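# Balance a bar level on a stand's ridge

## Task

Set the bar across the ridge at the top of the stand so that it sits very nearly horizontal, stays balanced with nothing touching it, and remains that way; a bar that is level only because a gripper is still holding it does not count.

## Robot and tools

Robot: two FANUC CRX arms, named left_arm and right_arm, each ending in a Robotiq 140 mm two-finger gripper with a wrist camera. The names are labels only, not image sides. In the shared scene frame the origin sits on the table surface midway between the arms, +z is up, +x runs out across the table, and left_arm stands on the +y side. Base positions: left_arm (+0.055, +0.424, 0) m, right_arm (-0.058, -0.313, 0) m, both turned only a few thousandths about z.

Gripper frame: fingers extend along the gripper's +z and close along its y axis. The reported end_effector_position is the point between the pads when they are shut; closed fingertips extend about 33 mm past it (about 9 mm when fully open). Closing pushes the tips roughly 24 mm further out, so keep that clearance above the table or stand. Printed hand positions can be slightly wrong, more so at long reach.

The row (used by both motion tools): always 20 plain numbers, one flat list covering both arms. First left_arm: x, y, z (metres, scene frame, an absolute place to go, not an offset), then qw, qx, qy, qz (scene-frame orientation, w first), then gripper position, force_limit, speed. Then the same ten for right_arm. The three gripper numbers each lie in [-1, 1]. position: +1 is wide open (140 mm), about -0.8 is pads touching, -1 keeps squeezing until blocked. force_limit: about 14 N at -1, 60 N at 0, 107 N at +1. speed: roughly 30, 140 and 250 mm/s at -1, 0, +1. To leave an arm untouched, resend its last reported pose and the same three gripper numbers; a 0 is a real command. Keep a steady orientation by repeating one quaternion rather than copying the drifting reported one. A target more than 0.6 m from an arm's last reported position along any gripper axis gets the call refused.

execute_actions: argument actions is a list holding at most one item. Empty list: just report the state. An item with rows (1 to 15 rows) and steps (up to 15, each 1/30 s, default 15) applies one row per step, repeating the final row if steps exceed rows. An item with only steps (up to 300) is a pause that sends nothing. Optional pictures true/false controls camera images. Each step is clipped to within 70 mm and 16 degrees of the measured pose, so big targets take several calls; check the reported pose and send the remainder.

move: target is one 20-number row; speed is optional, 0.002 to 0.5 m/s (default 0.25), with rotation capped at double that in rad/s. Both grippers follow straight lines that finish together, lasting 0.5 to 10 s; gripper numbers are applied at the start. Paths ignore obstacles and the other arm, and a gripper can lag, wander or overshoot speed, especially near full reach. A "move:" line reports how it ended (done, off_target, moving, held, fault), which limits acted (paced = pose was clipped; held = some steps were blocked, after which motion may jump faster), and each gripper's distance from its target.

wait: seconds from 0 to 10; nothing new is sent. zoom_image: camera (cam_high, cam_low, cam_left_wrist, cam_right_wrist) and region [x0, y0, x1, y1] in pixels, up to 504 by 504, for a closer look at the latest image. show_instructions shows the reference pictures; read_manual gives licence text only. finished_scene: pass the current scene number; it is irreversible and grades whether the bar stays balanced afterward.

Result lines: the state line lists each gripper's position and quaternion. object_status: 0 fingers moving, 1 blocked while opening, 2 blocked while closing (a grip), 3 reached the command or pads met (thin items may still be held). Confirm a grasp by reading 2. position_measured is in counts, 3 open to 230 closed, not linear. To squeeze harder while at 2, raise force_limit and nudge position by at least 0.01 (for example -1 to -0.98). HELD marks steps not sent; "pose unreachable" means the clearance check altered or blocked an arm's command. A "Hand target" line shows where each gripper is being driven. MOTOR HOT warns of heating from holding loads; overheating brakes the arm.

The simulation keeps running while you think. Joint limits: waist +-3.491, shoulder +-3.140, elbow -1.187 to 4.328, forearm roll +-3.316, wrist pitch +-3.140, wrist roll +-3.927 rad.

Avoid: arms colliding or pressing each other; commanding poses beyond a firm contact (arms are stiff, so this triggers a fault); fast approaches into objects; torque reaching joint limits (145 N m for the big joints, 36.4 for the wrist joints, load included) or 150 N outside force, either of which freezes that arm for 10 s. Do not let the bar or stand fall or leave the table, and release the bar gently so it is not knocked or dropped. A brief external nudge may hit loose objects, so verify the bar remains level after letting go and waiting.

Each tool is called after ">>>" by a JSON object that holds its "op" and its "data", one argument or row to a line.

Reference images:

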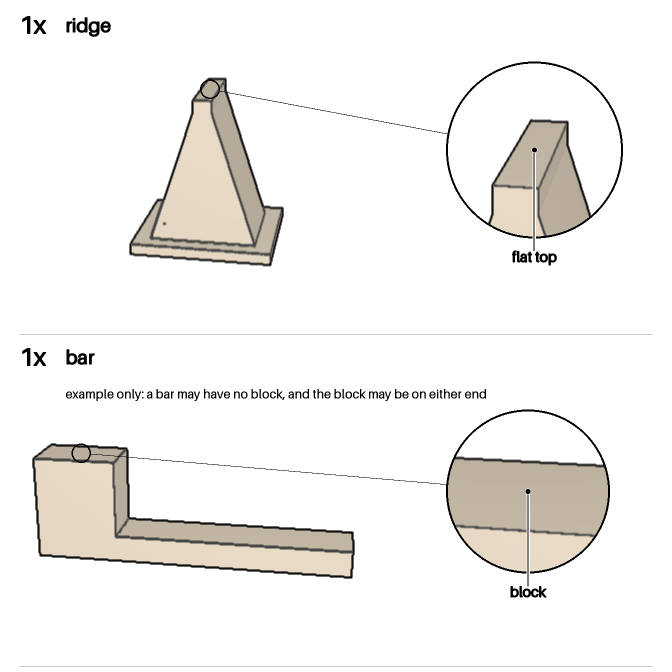

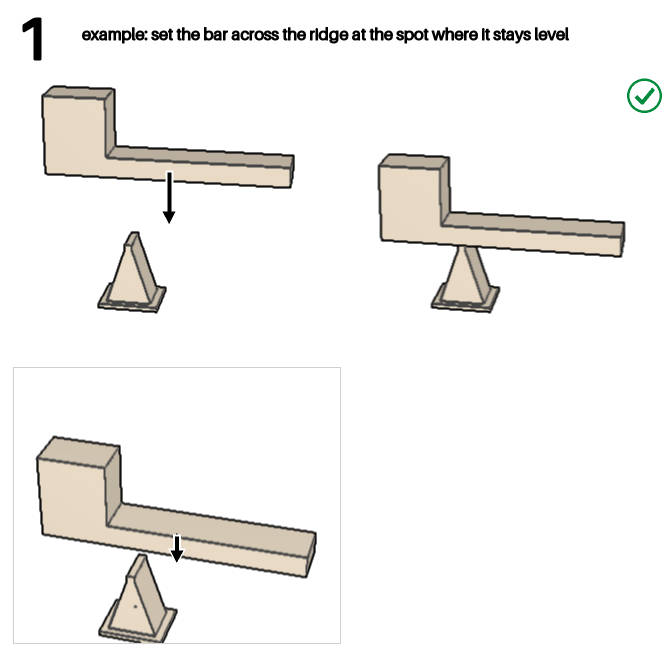

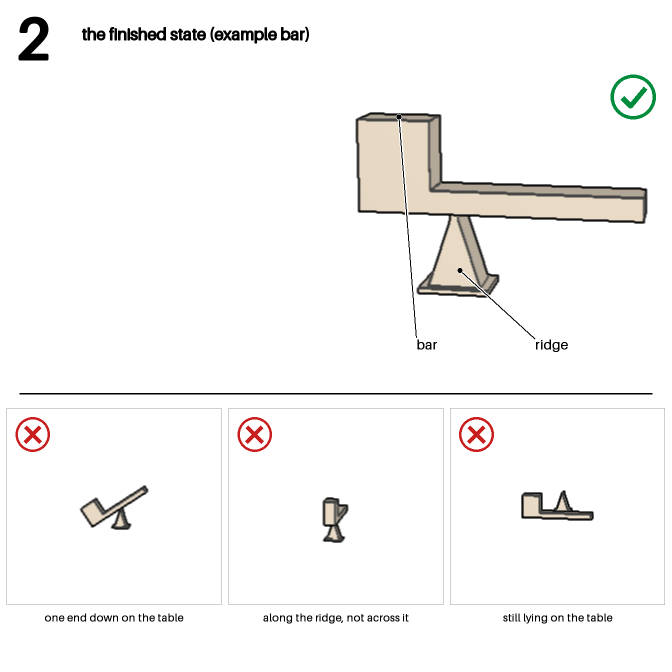

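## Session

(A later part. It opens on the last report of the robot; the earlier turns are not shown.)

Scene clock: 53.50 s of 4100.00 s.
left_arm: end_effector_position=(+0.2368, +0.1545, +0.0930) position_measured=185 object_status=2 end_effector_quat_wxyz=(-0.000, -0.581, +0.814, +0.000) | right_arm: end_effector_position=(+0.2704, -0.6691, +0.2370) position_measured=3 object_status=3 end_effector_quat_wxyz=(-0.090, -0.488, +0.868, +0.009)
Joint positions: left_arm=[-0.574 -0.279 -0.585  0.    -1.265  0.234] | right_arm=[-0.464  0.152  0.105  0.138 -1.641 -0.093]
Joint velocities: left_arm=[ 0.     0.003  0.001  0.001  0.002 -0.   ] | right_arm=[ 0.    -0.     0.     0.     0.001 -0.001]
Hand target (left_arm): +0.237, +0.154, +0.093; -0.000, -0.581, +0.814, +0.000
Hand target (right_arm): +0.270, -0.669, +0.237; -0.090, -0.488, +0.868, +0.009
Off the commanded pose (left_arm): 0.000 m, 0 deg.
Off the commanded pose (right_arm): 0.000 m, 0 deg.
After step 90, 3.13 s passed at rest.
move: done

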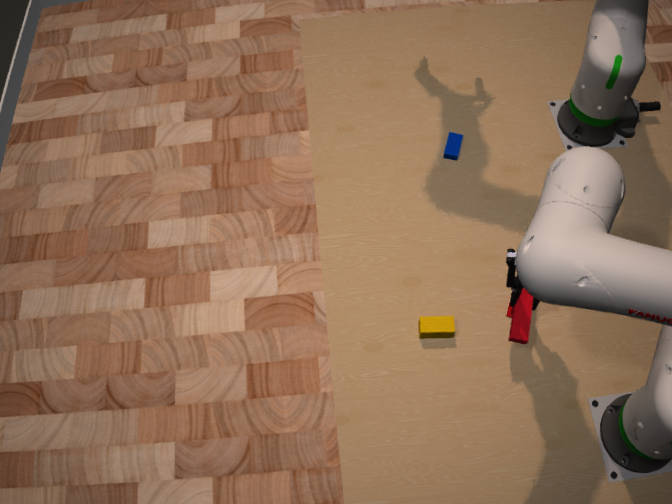

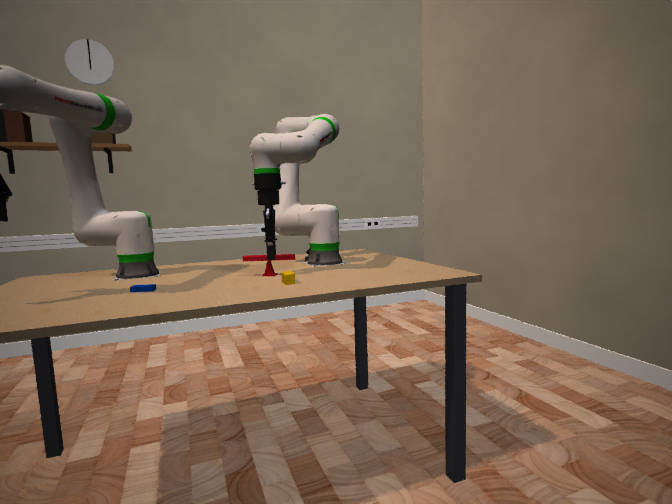

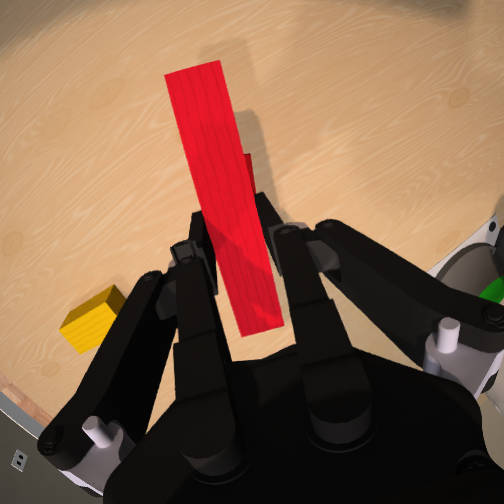

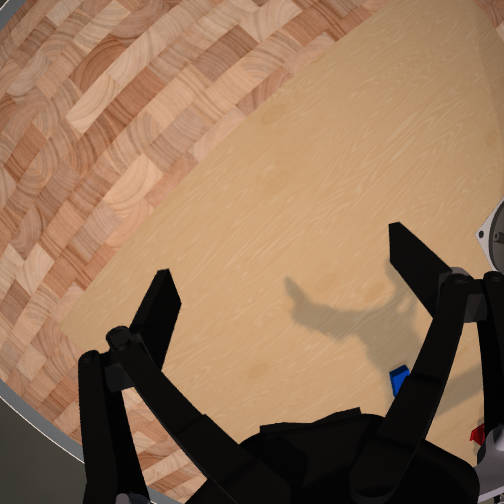

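>>> {"op": "move", "data": {
  "target": [0.2368,0.1545,0.0905,0,0.581,-0.814,0,-1,0,0,0.2704,-0.6691,0.237,-0.09,-0.488,0.868,0.009,1,0,0],
  "speed": 0.005
}}

>>> {"op": "zoom_image", "data": {
  "camera": "cam_low",
  "region": [250, 245, 290, 275]
}}

>>> {"op": "move", "data": {
  "target": [0.2368,0.1545,0.0905,0,0.581,-0.814,0,-0.3,0,-1,0.2704,-0.6691,0.237,-0.09,-0.488,0.868,0.009,1,0,0]
}}

>>> {"op": "zoom_image", "data": {
  "camera": "cam_low",
  "region": [230, 230, 310, 290]
}}

Scene clock: 63.00 s of 4100.00 s.
left_arm: end_effector_position=(+0.2368, +0.1545, +0.0905) position_measured=185 object_status=2 end_effector_quat_wxyz=(-0.000, -0.581, +0.814, -0.000) | right_arm: end_effector_position=(+0.2704, -0.6691, +0.2370) position_measured=3 object_status=3 end_effector_quat_wxyz=(-0.090, -0.488, +0.868, +0.009)
Joint positions: left_arm=[-0.574 -0.276 -0.589  0.    -1.258  0.234] | right_arm=[-0.464  0.152  0.105  0.138 -1.641 -0.093]
Joint velocities: left_arm=[-0.     0.002 -0.    -0.     0.    -0.001] | right_arm=[ 0. -0.  0. -0.  0. -0.]
Hand target (left_arm): +0.237, +0.154, +0.090; -0.000, -0.581, +0.814, -0.000
Hand target (right_arm): +0.270, -0.669, +0.237; -0.090, -0.488, +0.868, +0.009
Off the commanded pose (left_arm): 0.000 m, 0 deg.
Off the commanded pose (right_arm): 0.000 m, 0 deg.
After step 90, 5.77 s passed at rest.
move: done

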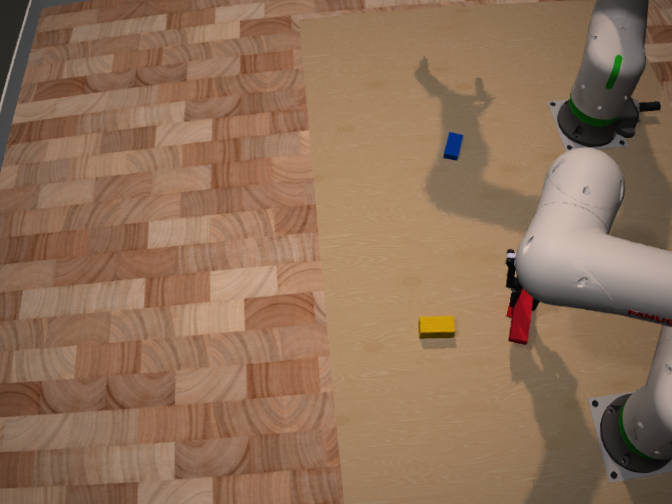

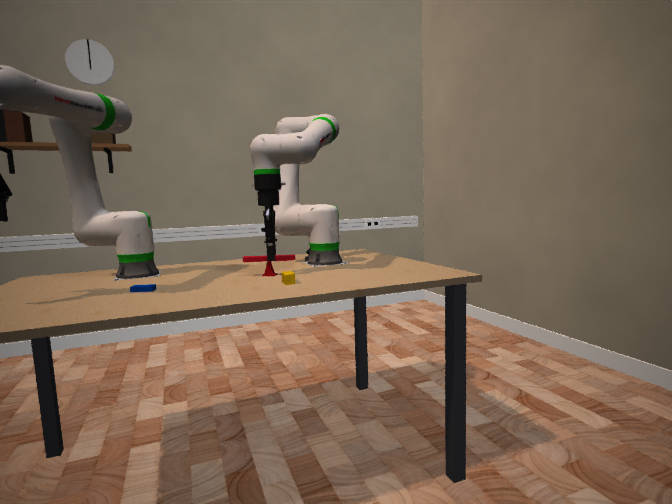

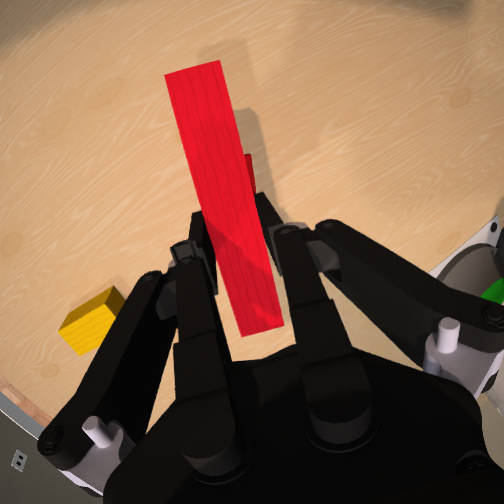

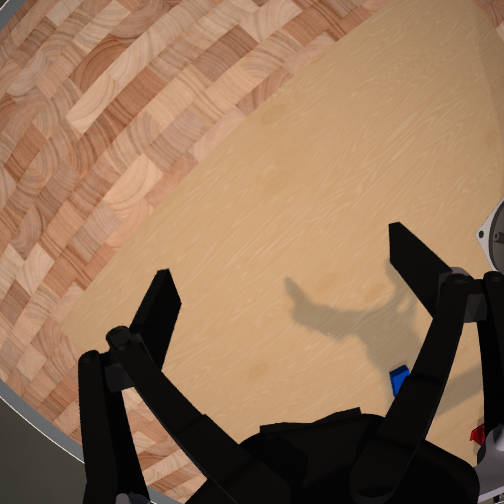

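Region (250, 245, 290, 275) of cam_low's 672x504 image, scaled by 12.600, with more detail than that image has; it fills the top 378 rows of this view, and the rest is white.

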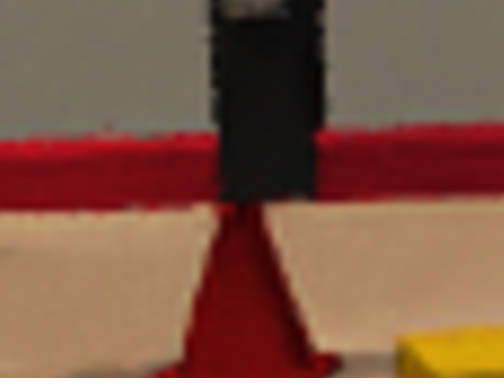

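Scene clock: 63.70 s of 4100.00 s.
left_arm: end_effector_position=(+0.2368, +0.1545, +0.0905) position_measured=167 object_status=3 end_effector_quat_wxyz=(-0.000, -0.581, +0.814, +0.000) | right_arm: end_effector_position=(+0.2704, -0.6691, +0.2370) position_measured=3 object_status=3 end_effector_quat_wxyz=(-0.090, -0.488, +0.868, +0.009)
Joint positions: left_arm=[-0.574 -0.276 -0.589  0.    -1.258  0.234] | right_arm=[-0.464  0.152  0.105  0.138 -1.641 -0.093]
Joint velocities: left_arm=[-0.    -0.     0.    -0.001 -0.001 -0.001] | right_arm=[ 0.002  0.001  0.     0.001  0.    -0.001]
Hand target (left_arm): +0.237, +0.154, +0.090; -0.000, -0.581, +0.814, +0.000
Hand target (right_arm): +0.270, -0.669, +0.237; -0.090, -0.488, +0.868, +0.009
Off the commanded pose (left_arm): 0.000 m, 0 deg.
Off the commanded pose (right_arm): 0.000 m, 0 deg.
move: done

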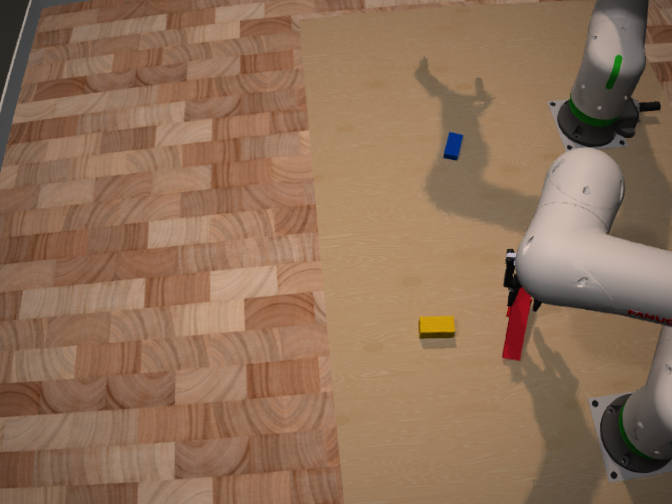

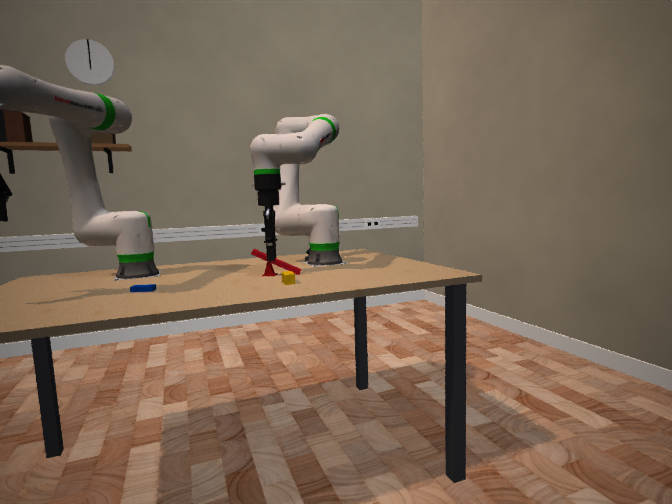

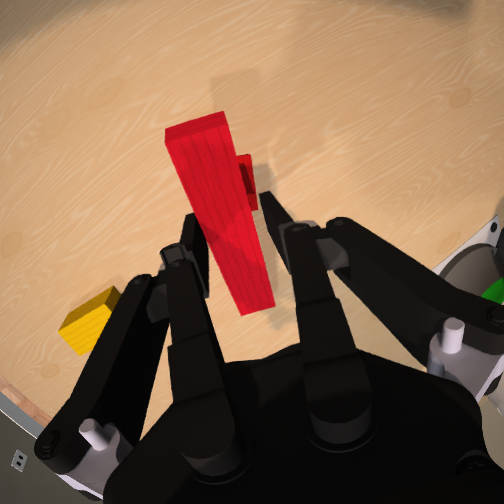

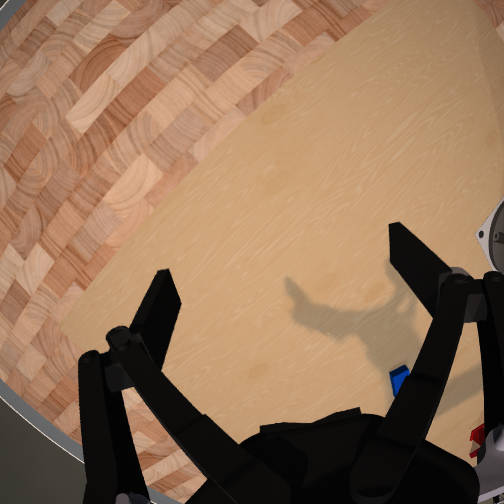

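Region (230, 230, 310, 290) of cam_low's 672x504 image, scaled by 6.300, with more detail than that image has; it fills the top 378 rows of this view, and the rest is white.

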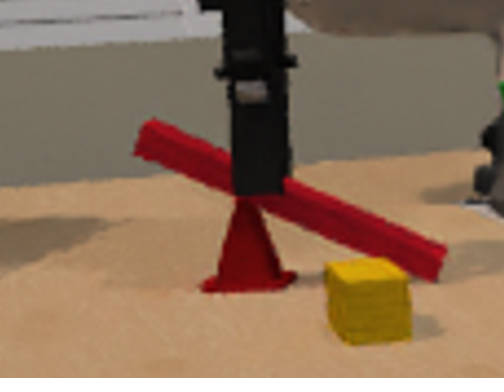

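>>> {"op": "move", "data": {
  "target": [0.249,0.182,0.078,0.176,0.567,-0.794,0.125,-0.15,0,0,0.2704,-0.6691,0.237,-0.09,-0.488,0.868,0.009,1,0,0],
  "speed": 0.15
}}

>>> {"op": "move", "data": {
  "target": [0.249,0.182,0.078,0.176,0.567,-0.794,0.125,-1,0,-0.5,0.2704,-0.6691,0.237,-0.09,-0.488,0.868,0.009,1,0,0]
}}

>>> {"op": "zoom_image", "data": {
  "camera": "cam_low",
  "region": [230, 230, 310, 290]
}}

Scene clock: 70.00 s of 4100.00 s.
left_arm: end_effector_position=(+0.2487, +0.1817, +0.0777) position_measured=148 object_status=3 end_effector_quat_wxyz=(-0.176, -0.567, +0.795, -0.125) | right_arm: end_effector_position=(+0.2704, -0.6691, +0.2370) position_measured=3 object_status=3 end_effector_quat_wxyz=(-0.090, -0.488, +0.868, +0.009)
Joint positions: left_arm=[ 0.072 -0.427 -0.919  0.413 -1.288 -0.57 ] | right_arm=[-0.464  0.152  0.105  0.138 -1.641 -0.093]
Joint velocities: left_arm=[ 0.005  0.002 -0.002  0.002 -0.001 -0.008] | right_arm=[ 0.    -0.    -0.    -0.    -0.001 -0.   ]
Hand target (left_arm): +0.249, +0.182, +0.078; -0.176, -0.567, +0.795, -0.125
Hand target (right_arm): +0.270, -0.669, +0.237; -0.090, -0.488, +0.868, +0.009
Off the commanded pose (left_arm): 0.001 m, 0 deg.
Off the commanded pose (right_arm): 0.000 m, 0 deg.
After step 90, 1.47 s passed at rest.
move: done

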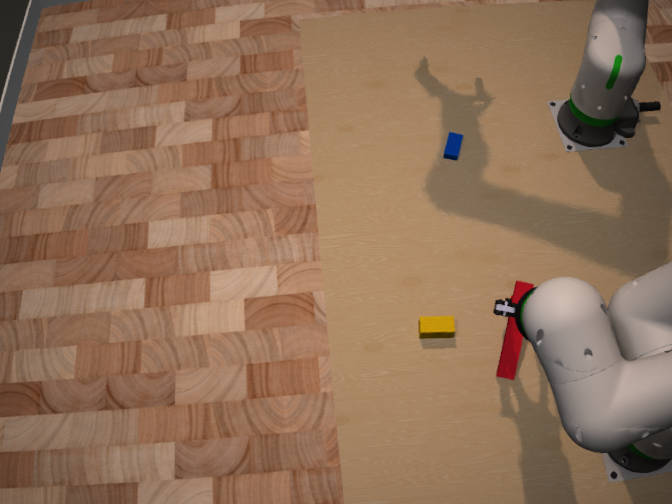

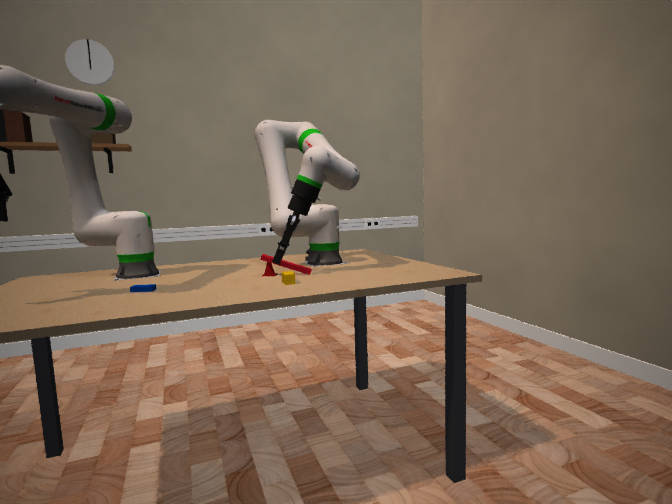

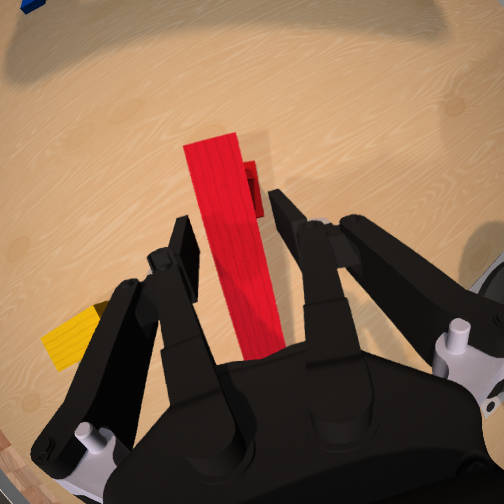

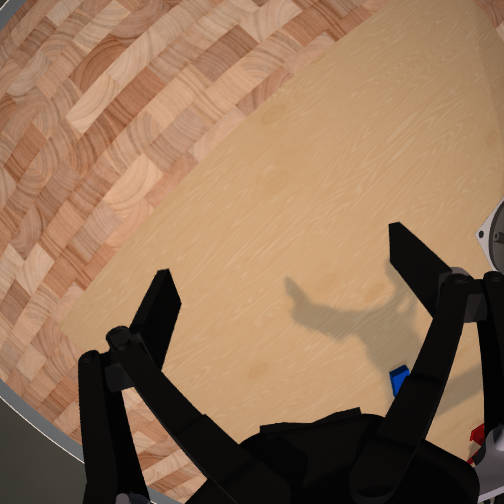

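Scene clock: 70.70 s of 4100.00 s.
left_arm: end_effector_position=(+0.2490, +0.1820, +0.0780) position_measured=185 object_status=2 end_effector_quat_wxyz=(-0.176, -0.567, +0.795, -0.125) | right_arm: end_effector_position=(+0.2704, -0.6691, +0.2370) position_measured=3 object_status=3 end_effector_quat_wxyz=(-0.090, -0.488, +0.868, +0.009)
Joint positions: left_arm=[ 0.074 -0.428 -0.919  0.413 -1.29  -0.572] | right_arm=[-0.464  0.152  0.105  0.138 -1.641 -0.093]
Joint velocities: left_arm=[ 0.    -0.002  0.    -0.    -0.    -0.001] | right_arm=[ 0.    -0.     0.    -0.     0.    -0.001]
Hand target (left_arm): +0.249, +0.182, +0.078; -0.176, -0.567, +0.795, -0.125
Hand target (right_arm): +0.270, -0.669, +0.237; -0.090, -0.488, +0.868, +0.009
Off the commanded pose (left_arm): 0.000 m, 0 deg.
Off the commanded pose (right_arm): 0.000 m, 0 deg.
move: done

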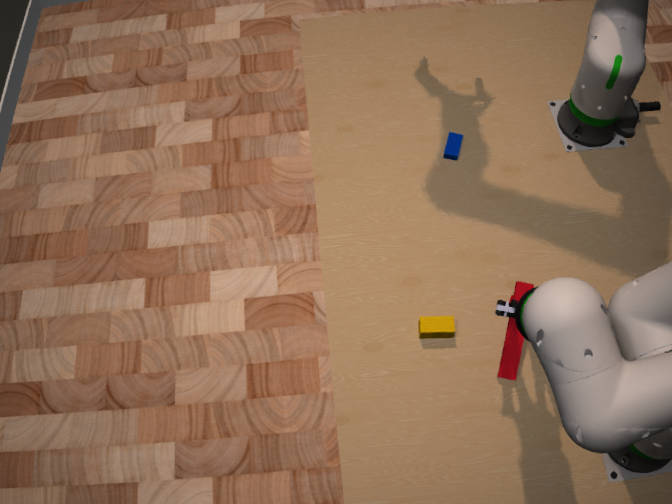

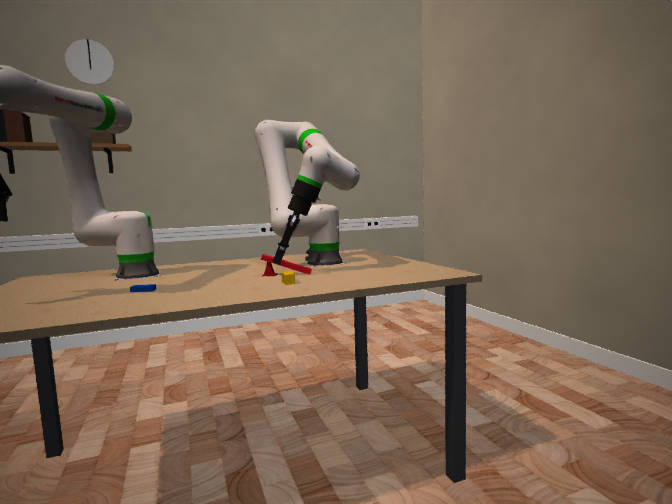

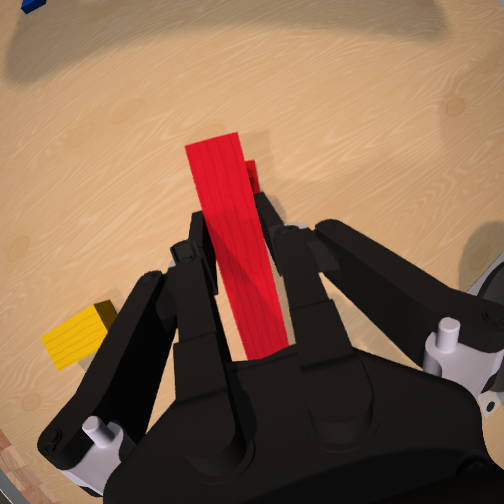

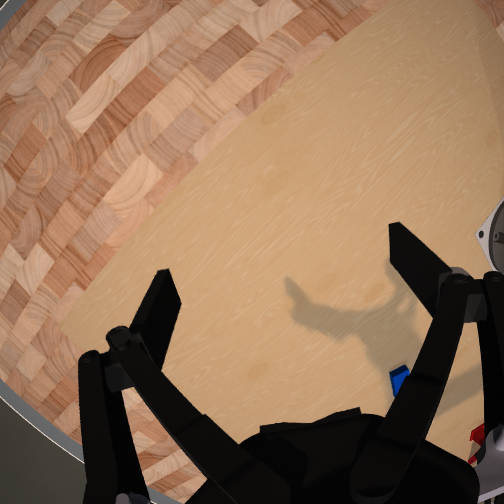

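Region (230, 230, 310, 290) of cam_low's 672x504 image, scaled by 6.300, with more detail than that image has; it fills the top 378 rows of this view, and the rest is white.

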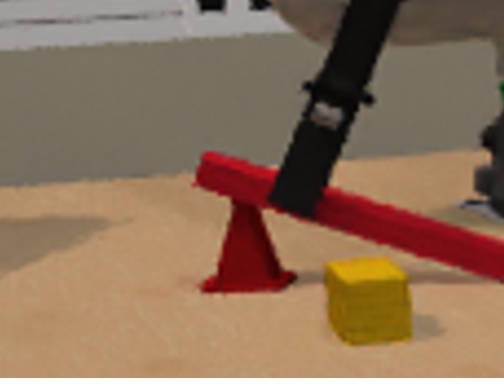

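>>> {"op": "move", "data": {
  "target": [0.249,0.17,0.13,0.036,0.58,-0.813,0.025,-1,0,-0.5,0.2704,-0.6691,0.237,-0.09,-0.488,0.868,0.009,1,0,0],
  "speed": 0.15
}}

>>> {"op": "move", "data": {
  "target": [0.3,0.0,0.11,0.036,0.58,-0.813,0.025,-1,0,-0.5,0.2704,-0.6691,0.237,-0.09,-0.488,0.868,0.009,1,0,0]
}}

>>> {"op": "move", "data": {
  "target": [0.3,0.0,0.044,0.036,0.58,-0.813,0.025,-1,0,-0.5,0.2704,-0.6691,0.237,-0.09,-0.488,0.868,0.009,1,0,0],
  "speed": 0.1
}}

>>> {"op": "zoom_image", "data": {
  "camera": "cam_low",
  "region": [200, 230, 300, 300]
}}

Scene clock: 78.77 s of 4100.00 s.
left_arm: end_effector_position=(+0.2492, +0.1703, +0.1302) position_measured=185 object_status=2 end_effector_quat_wxyz=(-0.036, -0.581, +0.813, -0.025) | right_arm: end_effector_position=(+0.2704, -0.6691, +0.2370) position_measured=3 object_status=3 end_effector_quat_wxyz=(-0.090, -0.488, +0.868, +0.009)
Joint positions: left_arm=[-0.398 -0.371 -0.589  0.09  -1.349  0.039] | right_arm=[-0.464  0.152  0.105  0.138 -1.641 -0.093]
Joint velocities: left_arm=[-0.003  0.002  0.003 -0.002 -0.002  0.005] | right_arm=[ 0.  0.  0. -0. -0. -0.]
Hand target (left_arm): +0.249, +0.170, +0.130; -0.036, -0.581, +0.813, -0.025
Hand target (right_arm): +0.270, -0.669, +0.237; -0.090, -0.488, +0.868, +0.009
Off the commanded pose (left_arm): 0.000 m, 0 deg.
Off the commanded pose (right_arm): 0.000 m, 0 deg.
After step 90, 3.50 s passed at rest.
move: done

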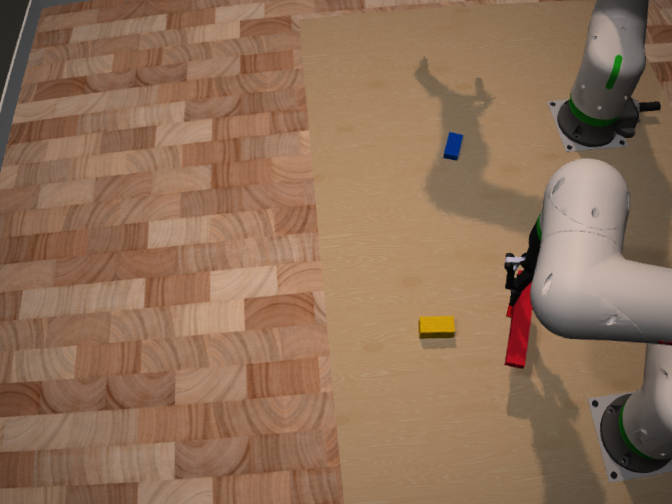

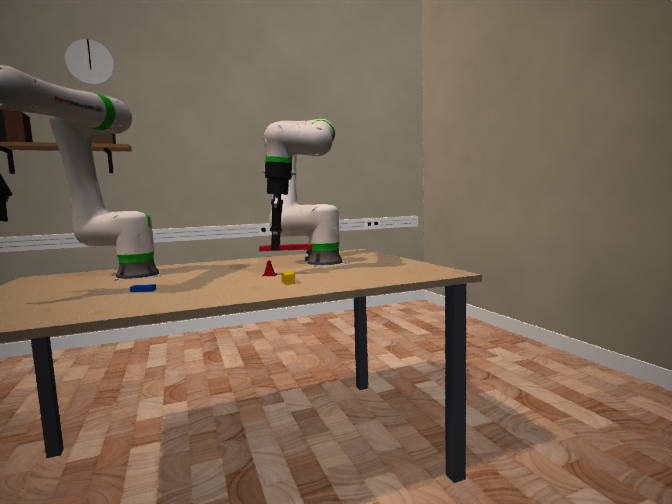

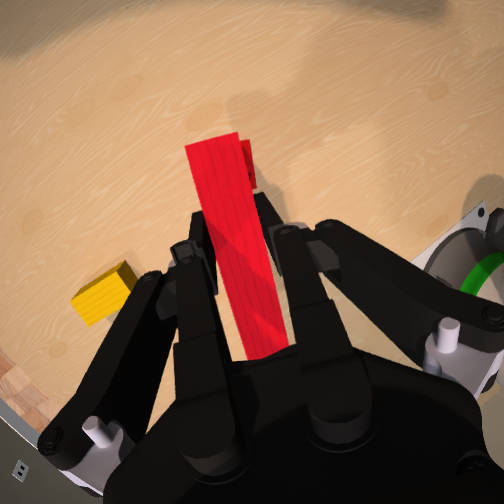

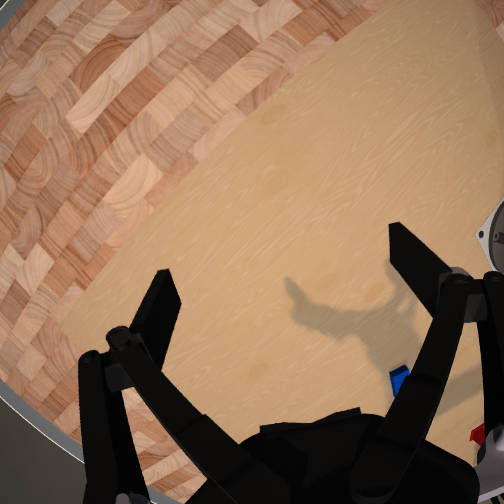

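Scene clock: 80.00 s of 4100.00 s.
left_arm: end_effector_position=(+0.2999, -0.0001, +0.1105) position_measured=185 object_status=2 end_effector_quat_wxyz=(-0.036, -0.580, +0.813, -0.025) | right_arm: end_effector_position=(+0.2704, -0.6691, +0.2370) position_measured=3 object_status=3 end_effector_quat_wxyz=(-0.090, -0.488, +0.868, +0.009)
Joint positions: left_arm=[-0.725  0.098 -0.229  0.088 -1.212  0.356] | right_arm=[-0.464  0.152  0.105  0.138 -1.641 -0.093]
Joint velocities: left_arm=[-0.001  0.001  0.002 -0.    -0.001  0.001] | right_arm=[ 0.001 -0.001  0.     0.     0.001  0.001]
Hand target (left_arm): +0.300, -0.000, +0.110; -0.036, -0.580, +0.813, -0.025
Hand target (right_arm): +0.270, -0.669, +0.237; -0.090, -0.488, +0.868, +0.009
Off the commanded pose (left_arm): 0.001 m, 0 deg.
Off the commanded pose (right_arm): 0.000 m, 0 deg.
move: done

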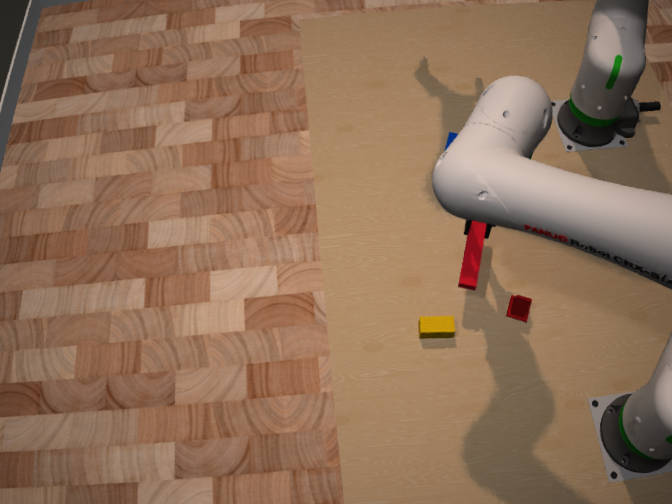

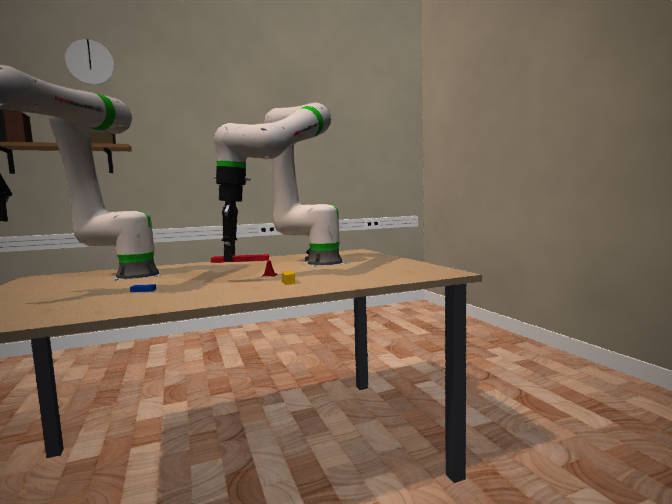

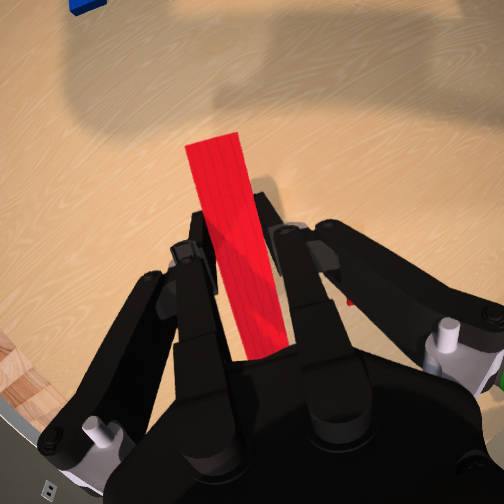

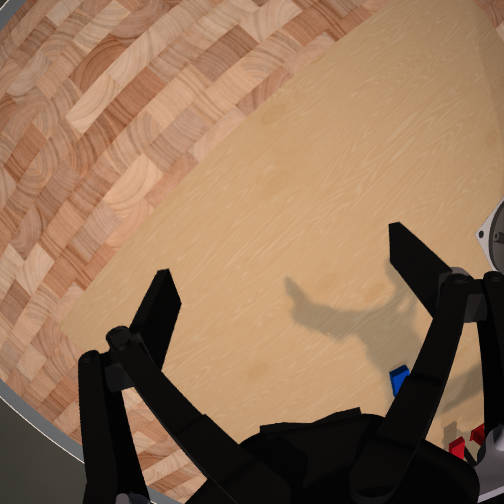

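Scene clock: 81.03 s of 4100.00 s.
left_arm: end_effector_position=(+0.3001, -0.0002, +0.0441) position_measured=185 object_status=2 end_effector_quat_wxyz=(-0.036, -0.580, +0.813, -0.025) | right_arm: end_effector_position=(+0.2704, -0.6691, +0.2370) position_measured=3 object_status=3 end_effector_quat_wxyz=(-0.090, -0.488, +0.868, +0.009)
Joint positions: left_arm=[-0.725  0.161 -0.326  0.094 -1.054  0.34 ] | right_arm=[-0.464  0.152  0.105  0.138 -1.641 -0.093]
Joint velocities: left_arm=[-0.     0.003 -0.001  0.     0.002 -0.   ] | right_arm=[-0.001  0.    -0.     0.    -0.002 -0.001]
Hand target (left_arm): +0.300, -0.000, +0.044; -0.036, -0.580, +0.813, -0.025
Hand target (right_arm): +0.270, -0.669, +0.237; -0.090, -0.488, +0.868, +0.009
Off the commanded pose (left_arm): 0.000 m, 0 deg.
Off the commanded pose (right_arm): 0.000 m, 0 deg.
move: done

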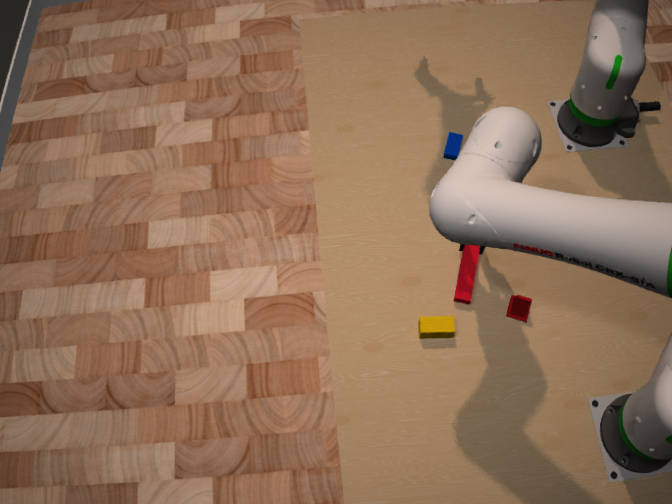

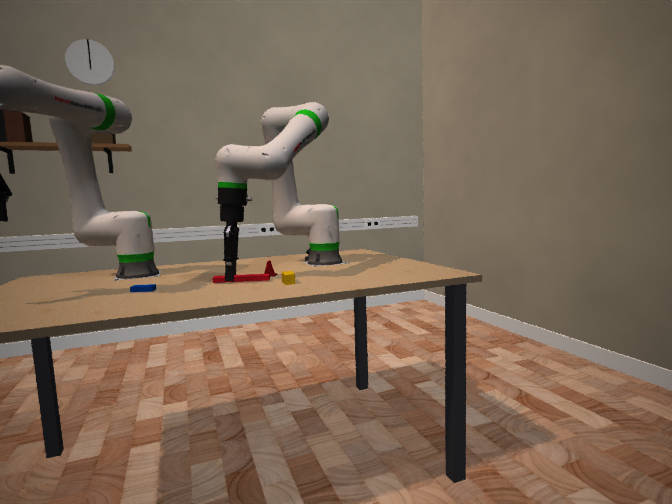

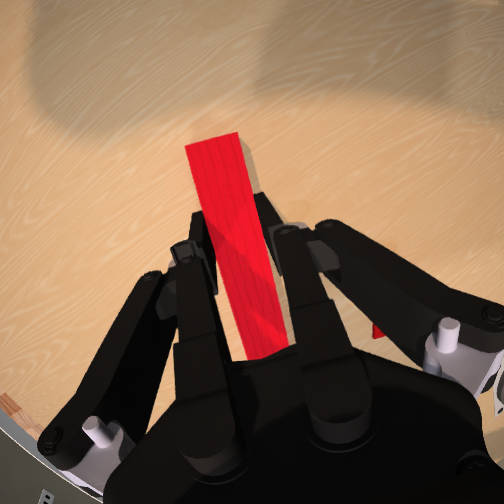

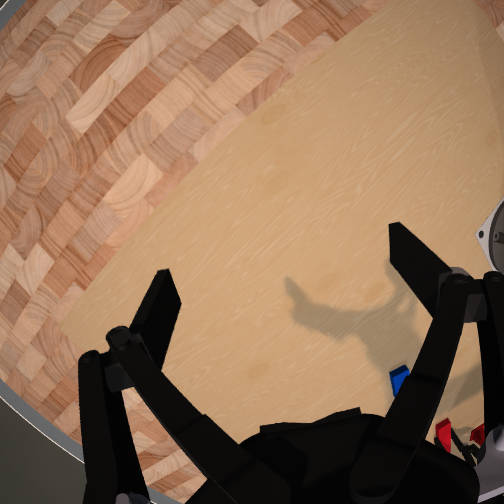

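Region (200, 230, 300, 300) of cam_low's 672x504 image, scaled by 5.040, with more detail than that image has; it fills the top 353 rows of this view, and the rest is white.

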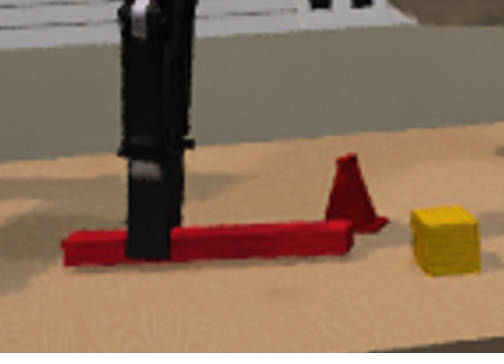

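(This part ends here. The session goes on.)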